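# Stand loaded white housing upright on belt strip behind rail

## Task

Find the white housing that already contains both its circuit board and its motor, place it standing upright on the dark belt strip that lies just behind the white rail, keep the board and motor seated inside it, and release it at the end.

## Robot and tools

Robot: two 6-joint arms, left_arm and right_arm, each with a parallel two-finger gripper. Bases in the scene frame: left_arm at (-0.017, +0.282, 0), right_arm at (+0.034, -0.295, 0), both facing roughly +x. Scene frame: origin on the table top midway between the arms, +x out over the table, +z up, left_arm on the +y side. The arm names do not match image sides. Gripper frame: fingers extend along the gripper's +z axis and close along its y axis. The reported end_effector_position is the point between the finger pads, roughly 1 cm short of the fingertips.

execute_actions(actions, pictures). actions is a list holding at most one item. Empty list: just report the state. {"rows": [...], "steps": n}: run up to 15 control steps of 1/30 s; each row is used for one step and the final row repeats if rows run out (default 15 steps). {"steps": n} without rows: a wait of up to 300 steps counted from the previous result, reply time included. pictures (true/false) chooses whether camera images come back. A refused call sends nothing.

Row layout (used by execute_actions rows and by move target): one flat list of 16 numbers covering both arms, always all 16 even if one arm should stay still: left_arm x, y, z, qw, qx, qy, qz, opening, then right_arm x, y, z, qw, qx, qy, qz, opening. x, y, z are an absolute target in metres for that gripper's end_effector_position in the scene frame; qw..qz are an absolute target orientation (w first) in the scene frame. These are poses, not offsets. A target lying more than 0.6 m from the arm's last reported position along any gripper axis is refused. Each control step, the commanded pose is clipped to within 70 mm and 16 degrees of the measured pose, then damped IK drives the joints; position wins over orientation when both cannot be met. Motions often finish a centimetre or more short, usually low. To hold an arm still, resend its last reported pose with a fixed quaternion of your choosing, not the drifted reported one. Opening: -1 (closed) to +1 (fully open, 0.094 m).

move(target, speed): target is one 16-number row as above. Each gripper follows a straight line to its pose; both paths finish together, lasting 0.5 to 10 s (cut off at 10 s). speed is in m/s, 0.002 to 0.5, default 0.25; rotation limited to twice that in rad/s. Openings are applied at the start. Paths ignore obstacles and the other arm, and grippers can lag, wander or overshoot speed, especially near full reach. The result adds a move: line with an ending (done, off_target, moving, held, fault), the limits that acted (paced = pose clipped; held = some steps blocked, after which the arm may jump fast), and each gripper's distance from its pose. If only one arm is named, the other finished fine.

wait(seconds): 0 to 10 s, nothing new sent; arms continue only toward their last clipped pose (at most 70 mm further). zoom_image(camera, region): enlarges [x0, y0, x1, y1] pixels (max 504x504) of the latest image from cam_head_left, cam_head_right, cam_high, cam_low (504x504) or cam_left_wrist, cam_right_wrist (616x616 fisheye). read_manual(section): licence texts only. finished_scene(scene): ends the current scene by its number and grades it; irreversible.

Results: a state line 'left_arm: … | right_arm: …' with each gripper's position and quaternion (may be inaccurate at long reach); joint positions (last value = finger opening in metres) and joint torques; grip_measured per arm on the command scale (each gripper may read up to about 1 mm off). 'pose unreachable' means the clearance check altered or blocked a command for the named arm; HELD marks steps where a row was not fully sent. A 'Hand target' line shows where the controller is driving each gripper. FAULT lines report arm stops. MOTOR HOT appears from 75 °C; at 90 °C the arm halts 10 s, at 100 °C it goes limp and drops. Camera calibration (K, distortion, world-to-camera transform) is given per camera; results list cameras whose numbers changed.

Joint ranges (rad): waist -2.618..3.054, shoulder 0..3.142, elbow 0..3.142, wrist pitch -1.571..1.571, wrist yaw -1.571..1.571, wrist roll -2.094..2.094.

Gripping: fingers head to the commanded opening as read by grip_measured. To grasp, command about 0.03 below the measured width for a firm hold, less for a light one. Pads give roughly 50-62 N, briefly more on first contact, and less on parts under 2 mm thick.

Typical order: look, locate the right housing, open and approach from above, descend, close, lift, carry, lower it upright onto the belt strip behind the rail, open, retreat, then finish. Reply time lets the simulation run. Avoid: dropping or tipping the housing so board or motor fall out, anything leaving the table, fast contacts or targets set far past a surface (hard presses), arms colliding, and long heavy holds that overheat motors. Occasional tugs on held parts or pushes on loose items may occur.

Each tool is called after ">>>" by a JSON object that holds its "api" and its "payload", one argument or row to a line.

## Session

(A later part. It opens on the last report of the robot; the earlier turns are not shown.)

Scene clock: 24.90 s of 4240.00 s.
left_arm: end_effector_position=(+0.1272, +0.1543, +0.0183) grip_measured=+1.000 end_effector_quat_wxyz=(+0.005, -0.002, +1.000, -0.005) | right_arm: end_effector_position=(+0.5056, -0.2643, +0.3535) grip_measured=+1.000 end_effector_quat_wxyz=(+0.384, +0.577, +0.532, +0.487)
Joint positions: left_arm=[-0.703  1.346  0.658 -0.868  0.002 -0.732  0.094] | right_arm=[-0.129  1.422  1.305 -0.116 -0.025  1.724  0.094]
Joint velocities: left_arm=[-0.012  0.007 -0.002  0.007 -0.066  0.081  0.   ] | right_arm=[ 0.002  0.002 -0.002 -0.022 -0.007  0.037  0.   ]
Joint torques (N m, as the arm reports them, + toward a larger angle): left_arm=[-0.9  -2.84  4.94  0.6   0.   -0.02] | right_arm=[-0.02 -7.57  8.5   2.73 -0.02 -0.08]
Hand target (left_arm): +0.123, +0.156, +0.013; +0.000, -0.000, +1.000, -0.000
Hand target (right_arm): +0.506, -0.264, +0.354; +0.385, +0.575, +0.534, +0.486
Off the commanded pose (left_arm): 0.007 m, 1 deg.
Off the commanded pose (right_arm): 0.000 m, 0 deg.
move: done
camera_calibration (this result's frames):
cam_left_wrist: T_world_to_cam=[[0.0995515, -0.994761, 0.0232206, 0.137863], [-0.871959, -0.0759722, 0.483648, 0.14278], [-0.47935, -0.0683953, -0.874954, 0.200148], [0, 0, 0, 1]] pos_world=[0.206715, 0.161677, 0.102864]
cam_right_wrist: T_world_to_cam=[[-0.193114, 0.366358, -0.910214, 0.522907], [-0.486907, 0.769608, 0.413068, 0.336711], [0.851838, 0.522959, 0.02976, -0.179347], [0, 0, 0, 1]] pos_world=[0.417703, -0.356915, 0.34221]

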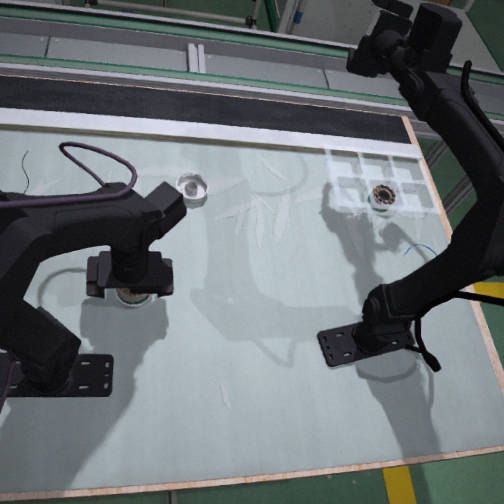

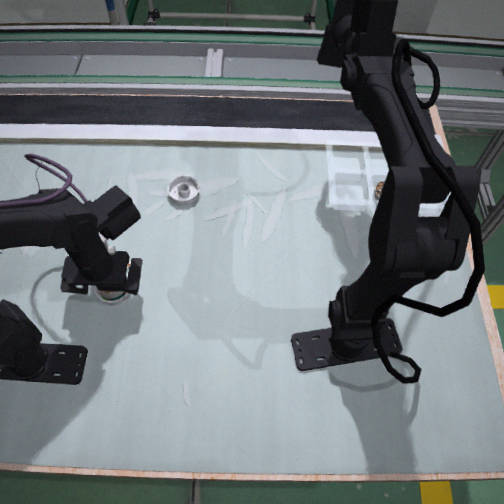

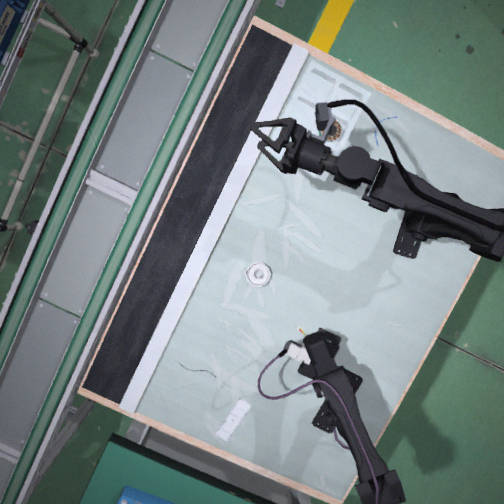

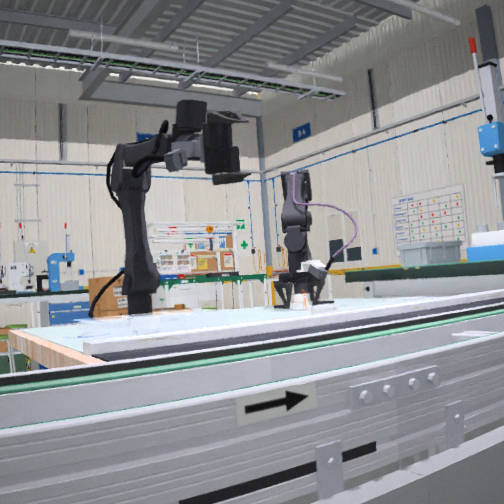

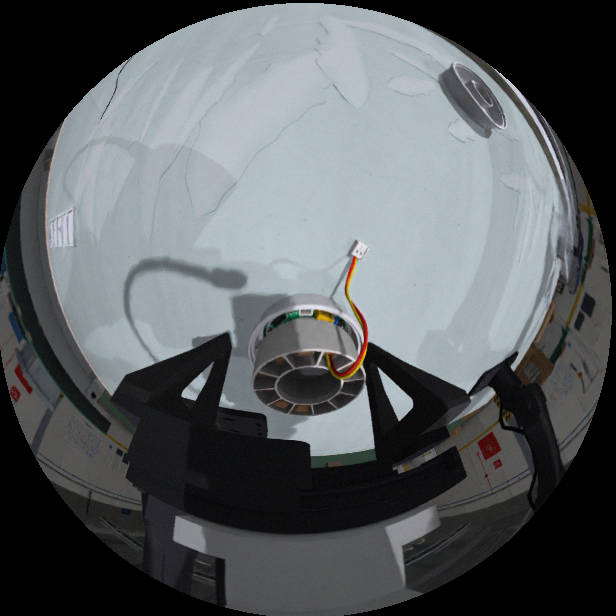

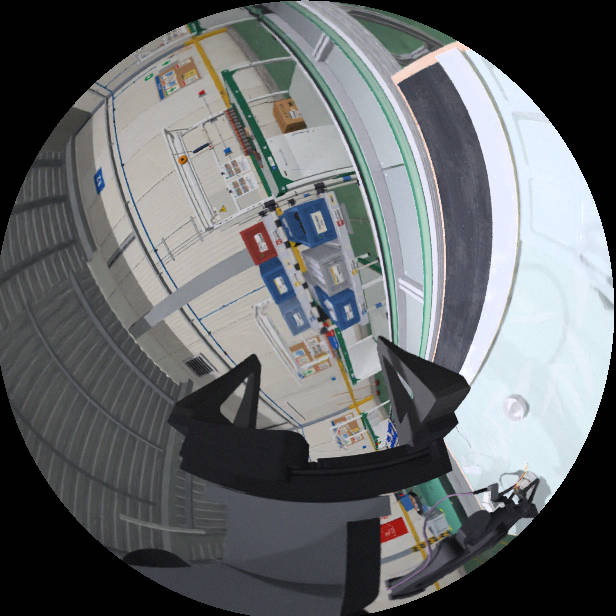

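Good. Close, lift, carry.

>>> {"api": "move", "payload": {
  "target": [0.124,0.154,0.013,0,0,1,0,0.0, 0.5056,-0.2643,0.3535,0.385,0.575,0.534,0.486,1],
  "speed": 0.02
}}

>>> {"api": "move", "payload": {
  "target": [0.25,0.2,0.13,0,0,1,0,0.0, 0.5056,-0.2643,0.3535,0.385,0.575,0.534,0.486,1],
  "speed": 0.12
}}

>>> {"api": "move", "payload": {
  "target": [0.63,0.25,0.09,0.28,0,0.96,0,0.0, 0.5056,-0.2643,0.3535,0.385,0.575,0.534,0.486,1],
  "speed": 0.12
}}

>>> {"api": "move", "payload": {
  "target": [0.635,0.25,0.043,0.28,0,0.96,0,0.0, 0.5056,-0.2643,0.3535,0.385,0.575,0.534,0.486,1],
  "speed": 0.02
}}

>>> {"api": "zoom_image", "payload": {
  "camera": "cam_low",
  "region": [380,220,504,320]
}}

Scene clock: 32.83 s of 4240.00 s.
left_arm: end_effector_position=(+0.1270, +0.1534, +0.0181) grip_measured=+0.407 end_effector_quat_wxyz=(+0.005, -0.002, +1.000, -0.006) | right_arm: end_effector_position=(+0.5056, -0.2643, +0.3535) grip_measured=+1.000 end_effector_quat_wxyz=(+0.383, +0.577, +0.531, +0.488)
Joint positions: left_arm=[-0.706  1.348  0.658 -0.866  0.003 -0.736  0.066] | right_arm=[-0.129  1.422  1.305 -0.116 -0.025  1.725  0.094]
Joint velocities: left_arm=[-0.012  0.007  0.002 -0.022  0.037  0.007 -0.   ] | right_arm=[-0.017  0.007  0.017  0.007 -0.022 -0.007  0.   ]
Joint torques (N m, as the arm reports them, + toward a larger angle): left_arm=[-1.01 -2.38  5.53  0.61 -0.02 -0.02] | right_arm=[-0.01 -7.55  8.5   2.74 -0.02 -0.09]
Hand target (left_arm): +0.124, +0.154, +0.013; +0.000, +0.000, +1.000, +0.000
Hand target (right_arm): +0.506, -0.264, +0.354; +0.385, +0.575, +0.534, +0.486
Off the commanded pose (left_arm): 0.006 m, 1 deg.
Off the commanded pose (right_arm): 0.000 m, 0 deg.
After step 90, 4.23 s passed at rest.
move: done
camera_calibration (this result's frames):
cam_left_wrist: T_world_to_cam=[[0.100679, -0.994609, 0.0248442, 0.136835], [-0.871635, -0.0761359, 0.484206, 0.142626], [-0.479704, -0.0704044, -0.874601, 0.200112], [0, 0, 0, 1]] pos_world=[0.206536, 0.161045, 0.102558]
cam_right_wrist: T_world_to_cam=[[-0.193096, 0.367419, -0.90979, 0.523029], [-0.486668, 0.769277, 0.413965, 0.336186], [0.851979, 0.522701, 0.0302665, -0.179666], [0, 0, 0, 1]] pos_world=[0.417677, -0.356879, 0.342115]

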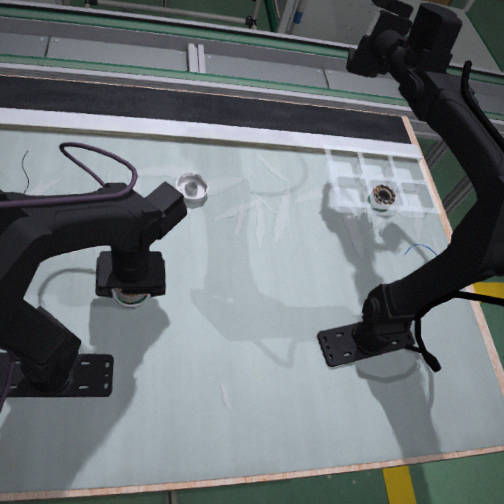

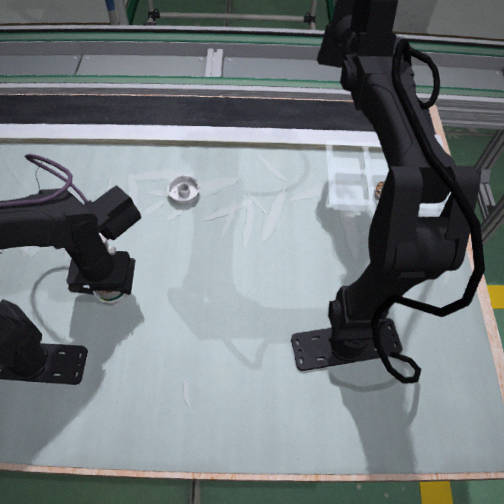

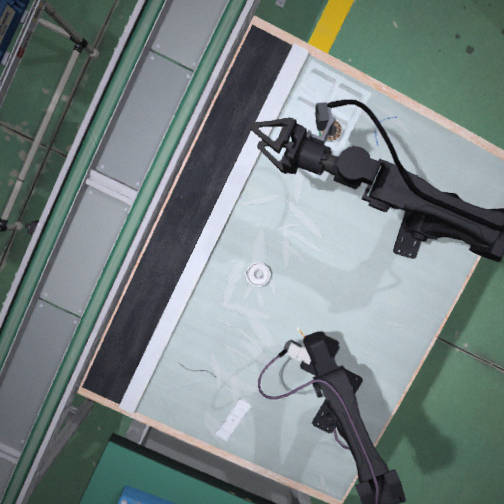

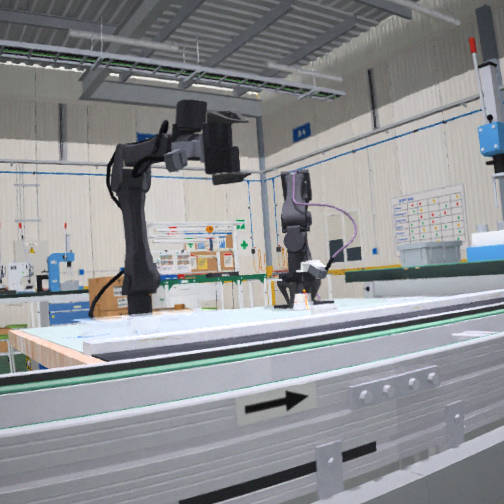

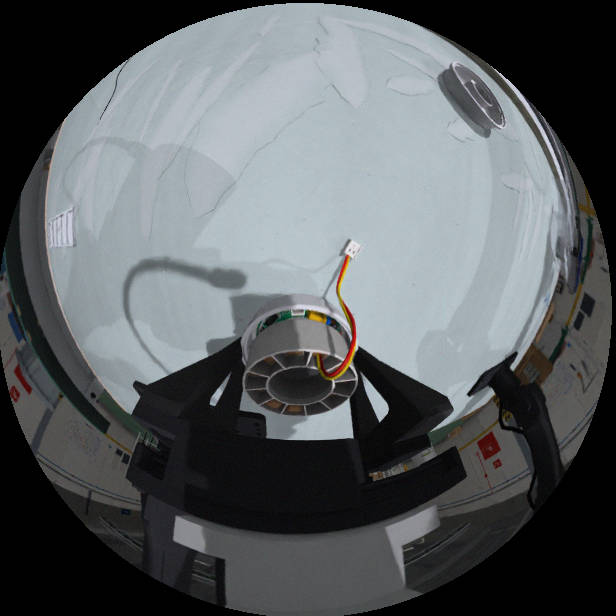

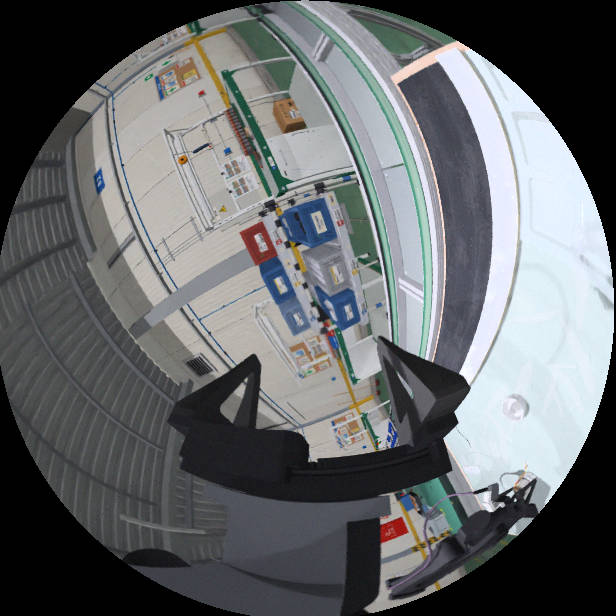

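Scene clock: 34.87 s of 4240.00 s.
left_arm: end_effector_position=(+0.2429, +0.1979, +0.1226) grip_measured=+0.407 end_effector_quat_wxyz=(-0.012, -0.000, +1.000, -0.001) | right_arm: end_effector_position=(+0.5056, -0.2643, +0.3535) grip_measured=+1.000 end_effector_quat_wxyz=(+0.383, +0.577, +0.531, +0.488)
Joint positions: left_arm=[-0.284  1.595  1.309 -1.307  0.01  -0.31   0.066] | right_arm=[-0.129  1.422  1.305 -0.116 -0.025  1.727  0.094]
Joint velocities: left_arm=[-0.022 -0.002  0.007  0.037  0.022  0.007  0.001] | right_arm=[ 0.022 -0.017 -0.032 -0.066 -0.022  0.051  0.   ]
Joint torques (N m, as the arm reports them, + toward a larger angle): left_arm=[ 0.56 -5.65  9.47  0.31 -0.01  0.11] | right_arm=[ 0.   -7.6   8.51  2.74 -0.02 -0.1 ]
Hand target (left_arm): +0.249, +0.198, +0.130; -0.002, -0.000, +1.000, -0.003
Hand target (right_arm): +0.506, -0.264, +0.354; +0.385, +0.575, +0.534, +0.486
Off the commanded pose (left_arm): 0.010 m, 1 deg.
Off the commanded pose (right_arm): 0.000 m, 1 deg.
move: done
camera_calibration (this result's frames):
cam_left_wrist: T_world_to_cam=[[0.0974579, -0.995173, 0.0115586, 0.169308], [-0.855363, -0.0778178, 0.51215, 0.189417], [-0.508779, -0.0597999, -0.858818, 0.353345], [0, 0, 0, 1]] pos_world=[0.325294, 0.20436, 0.204492]
cam_right_wrist: T_world_to_cam=[[-0.193072, 0.368833, -0.909222, 0.52319], [-0.48635, 0.768835, 0.415159, 0.335485], [0.852166, 0.522356, 0.0309413, -0.18009], [0, 0, 0, 1]] pos_world=[0.417643, -0.356832, 0.341988]

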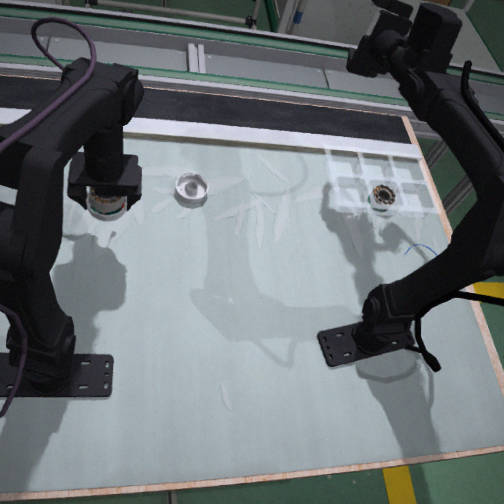

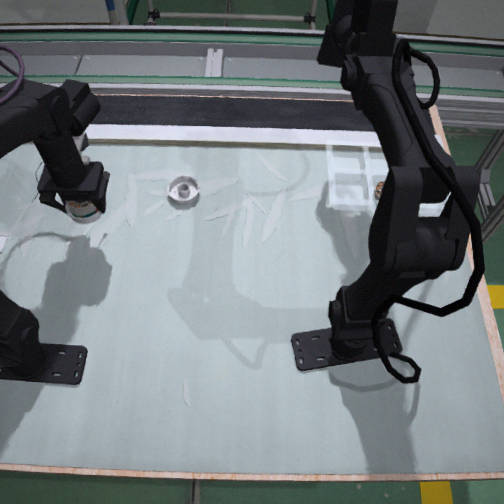

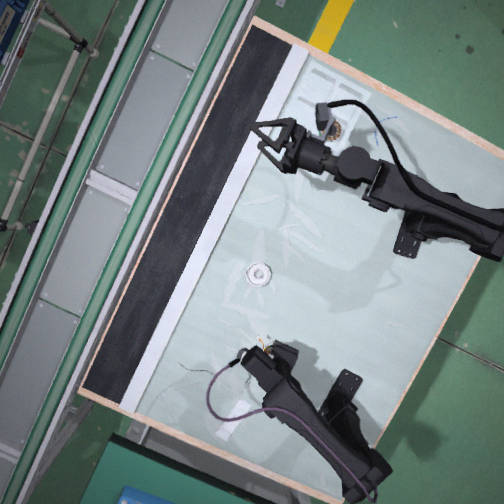

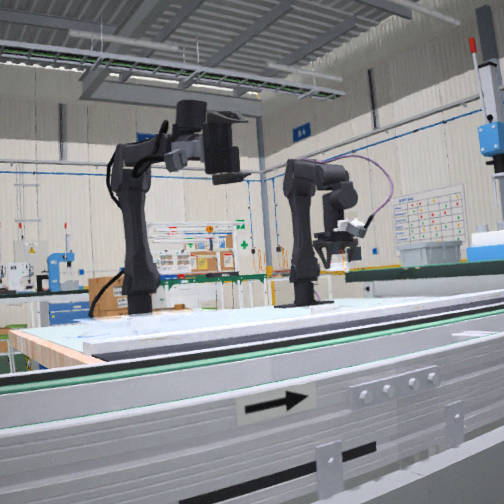

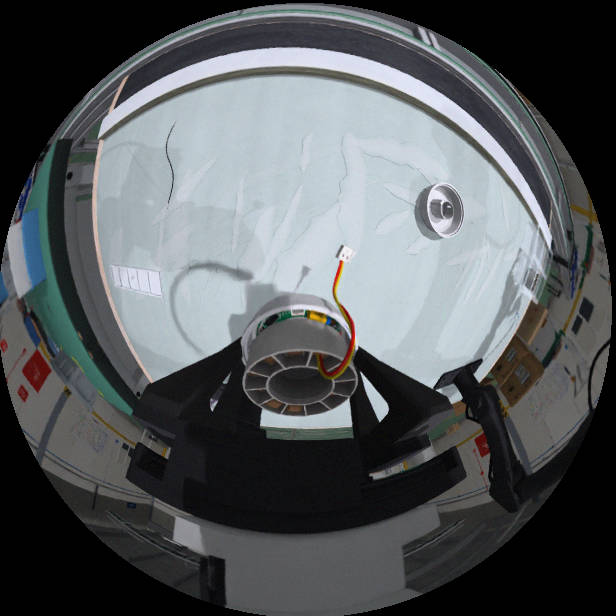

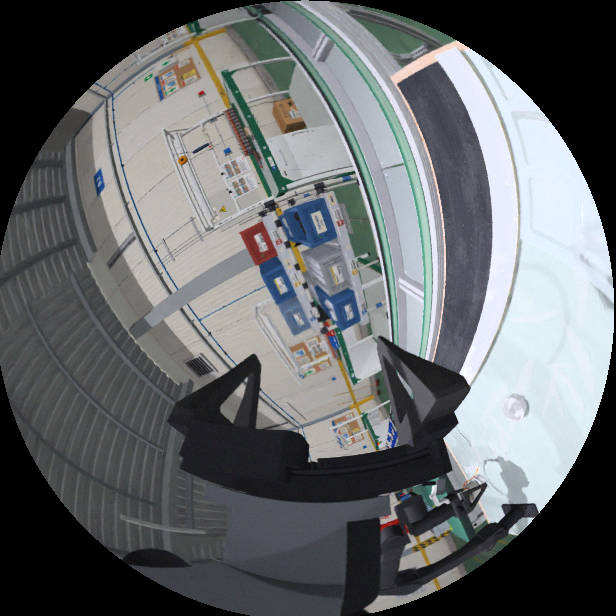

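Scene clock: 38.70 s of 4240.00 s.
left_arm: end_effector_position=(+0.6223, +0.2430, +0.0669) grip_measured=+0.407 end_effector_quat_wxyz=(+0.271, -0.001, +0.962, -0.003) | right_arm: end_effector_position=(+0.5056, -0.2643, +0.3535) grip_measured=+1.000 end_effector_quat_wxyz=(+0.382, +0.578, +0.530, +0.488)
Joint positions: left_arm=[-0.045  2.794  2.836 -1.064 -0.031 -0.064  0.066] | right_arm=[-0.129  1.422  1.305 -0.116 -0.025  1.729  0.094]
Joint velocities: left_arm=[-0.002 -0.007  0.007 -0.037 -0.066 -0.007 -0.001] | right_arm=[-0.012  0.002 -0.012 -0.022 -0.051 -0.007  0.   ]
Joint torques (N m, as the arm reports them, + toward a larger angle): left_arm=[  0.54 -14.89  10.47   1.7   -0.03   0.12] | right_arm=[-0.01 -7.59  8.52  2.74 -0.02 -0.11]
Hand target (left_arm): +0.629, +0.247, +0.087; +0.295, -0.001, +0.955, -0.002
Hand target (right_arm): +0.506, -0.264, +0.354; +0.385, +0.575, +0.534, +0.486
Off the commanded pose (left_arm): 0.025 m, 1 deg.
Off the commanded pose (right_arm): 0.000 m, 1 deg.
elbow stopped short (left arm): the move would have taken joint 3 (elbow) straighter than the controller allows; a more bent joint 3 avoids this.
move: off_target (left_arm)
camera_calibration (this result's frames):
cam_left_wrist: T_world_to_cam=[[0.0759878, -0.994856, 0.066987, 0.187414], [-0.996354, -0.0783729, -0.0337237, 0.670372], [0.0388002, -0.0641802, -0.997184, 0.17079], [0, 0, 0, 1]] pos_world=[0.647059, 0.24995, 0.180362]
cam_right_wrist: T_world_to_cam=[[-0.193041, 0.3706, -0.90851, 0.523389], [-0.485951, 0.768279, 0.416652, 0.33461], [0.8524, 0.521923, 0.0317841, -0.180621], [0, 0, 0, 1]] pos_world=[0.417601, -0.356771, 0.34183]

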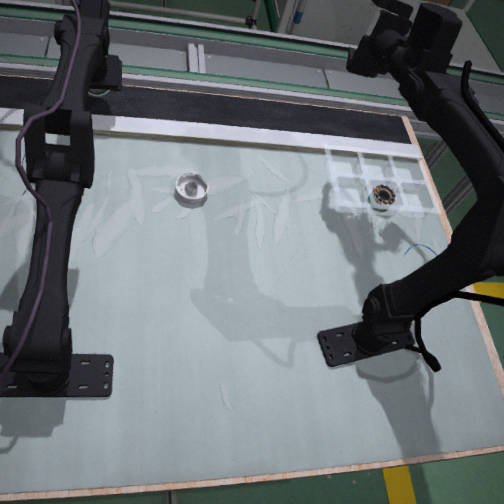

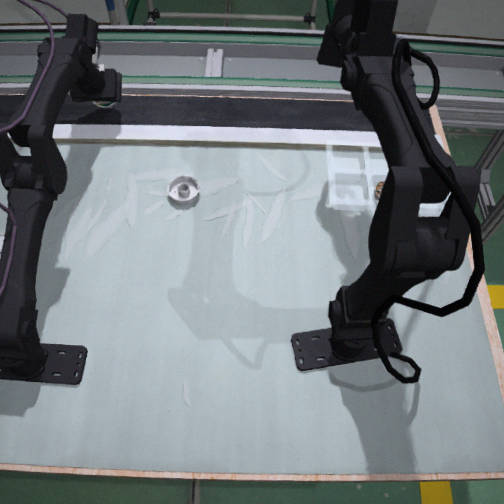

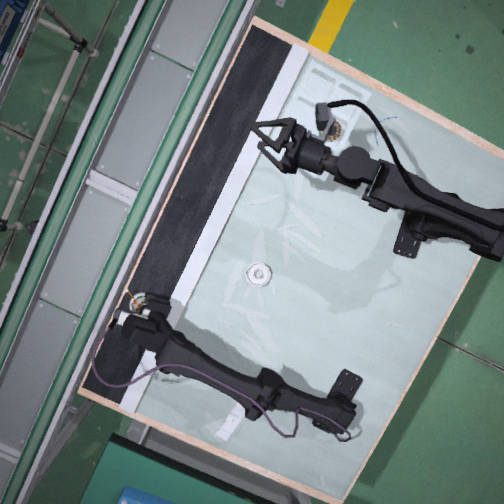

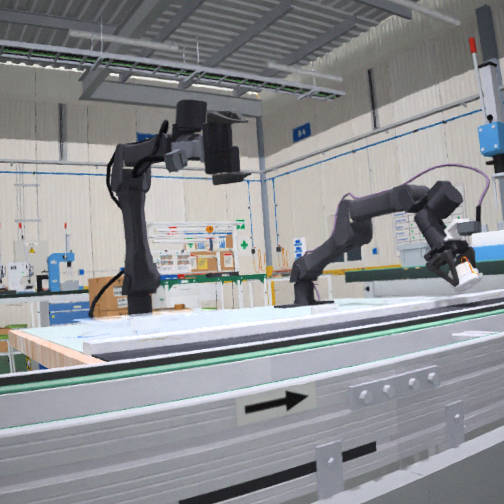

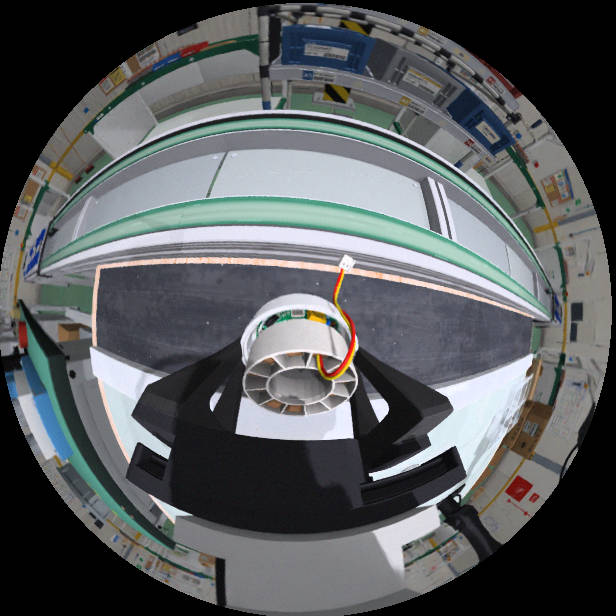

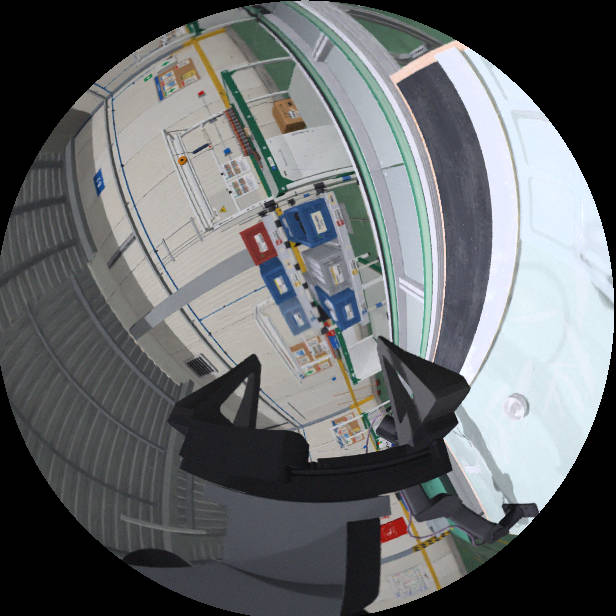

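Scene clock: 40.40 s of 4240.00 s.
left_arm: end_effector_position=(+0.6262, +0.2444, +0.0348) grip_measured=+0.407 end_effector_quat_wxyz=(+0.261, +0.001, +0.965, -0.001) | right_arm: end_effector_position=(+0.5056, -0.2643, +0.3535) grip_measured=+1.000 end_effector_quat_wxyz=(+0.382, +0.578, +0.530, +0.489)
Joint positions: left_arm=[-0.042  2.853  2.836 -1.027 -0.031 -0.057  0.066] | right_arm=[-0.129  1.422  1.305 -0.116 -0.025  1.73   0.094]
Joint velocities: left_arm=[-0.012 -0.007 -0.007  0.007  0.037  0.066 -0.001] | right_arm=[ 0.017  0.012 -0.007  0.022 -0.007 -0.022  0.   ]
Joint torques (N m, as the arm reports them, + toward a larger angle): left_arm=[  0.75 -14.4    8.86   1.86   0.     0.12] | right_arm=[-0.02 -7.6   8.52  2.74 -0.02 -0.13]
Hand target (left_arm): +0.634, +0.250, +0.043; +0.280, -0.000, +0.960, +0.000
Hand target (right_arm): +0.506, -0.264, +0.354; +0.385, +0.575, +0.534, +0.486
Off the commanded pose (left_arm): 0.013 m, 2 deg.
Off the commanded pose (right_arm): 0.000 m, 1 deg.
move: off_target (left_arm)
camera_calibration (this result's frames):
cam_left_wrist: T_world_to_cam=[[0.0742048, -0.995421, 0.0602529, 0.192199], [-0.997111, -0.0750429, -0.0117636, 0.672183], [0.0162313, -0.0592059, -0.998114, 0.151648], [0, 0, 0, 1]] pos_world=[0.653517, 0.25074, 0.147689]
cam_right_wrist: T_world_to_cam=[[-0.193015, 0.372012, -0.907938, 0.523548], [-0.485633, 0.767832, 0.417845, 0.333909], [0.852588, 0.521575, 0.0324577, -0.181046], [0, 0, 0, 1]] pos_world=[0.417567, -0.356723, 0.341703]

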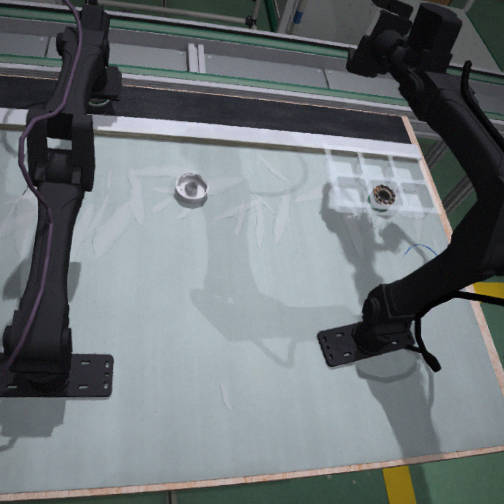

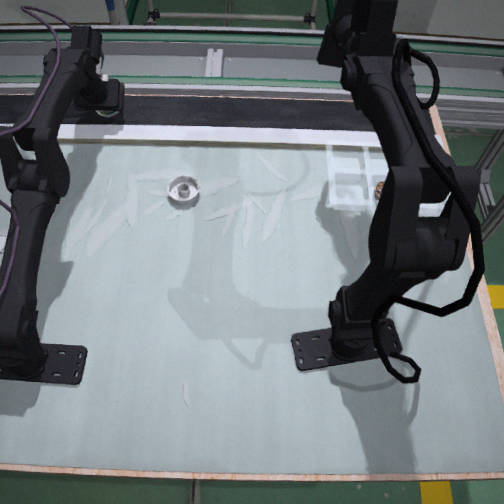

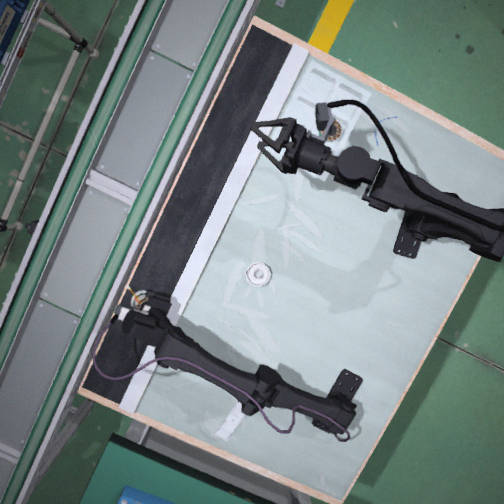

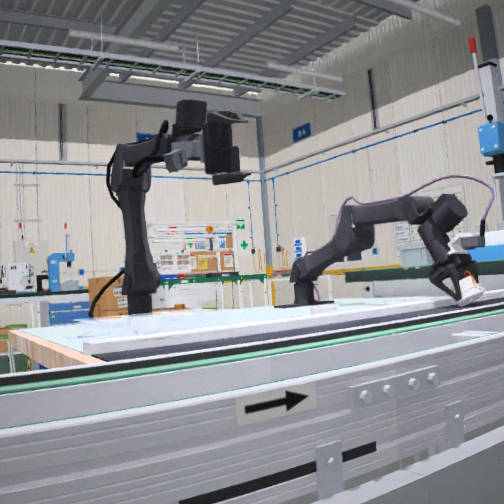

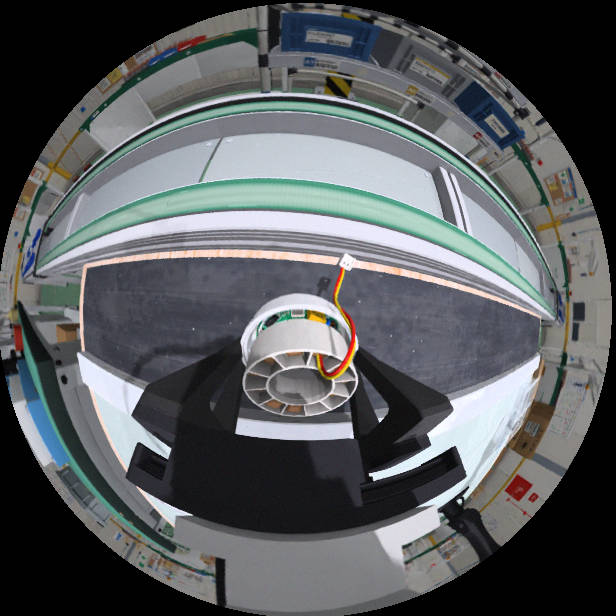

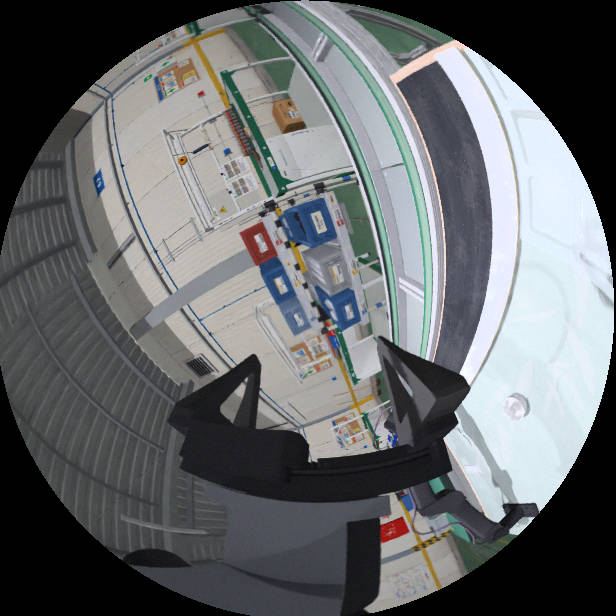

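Region (380, 220, 504, 320) of cam_low's 504x504 image, scaled by 4.065, with more detail than that image has; it fills the top 406 rows of this view, and the rest is white.

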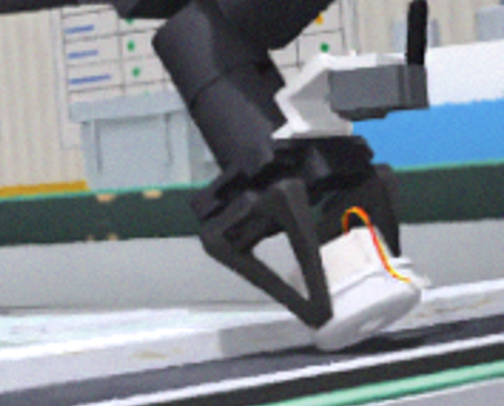

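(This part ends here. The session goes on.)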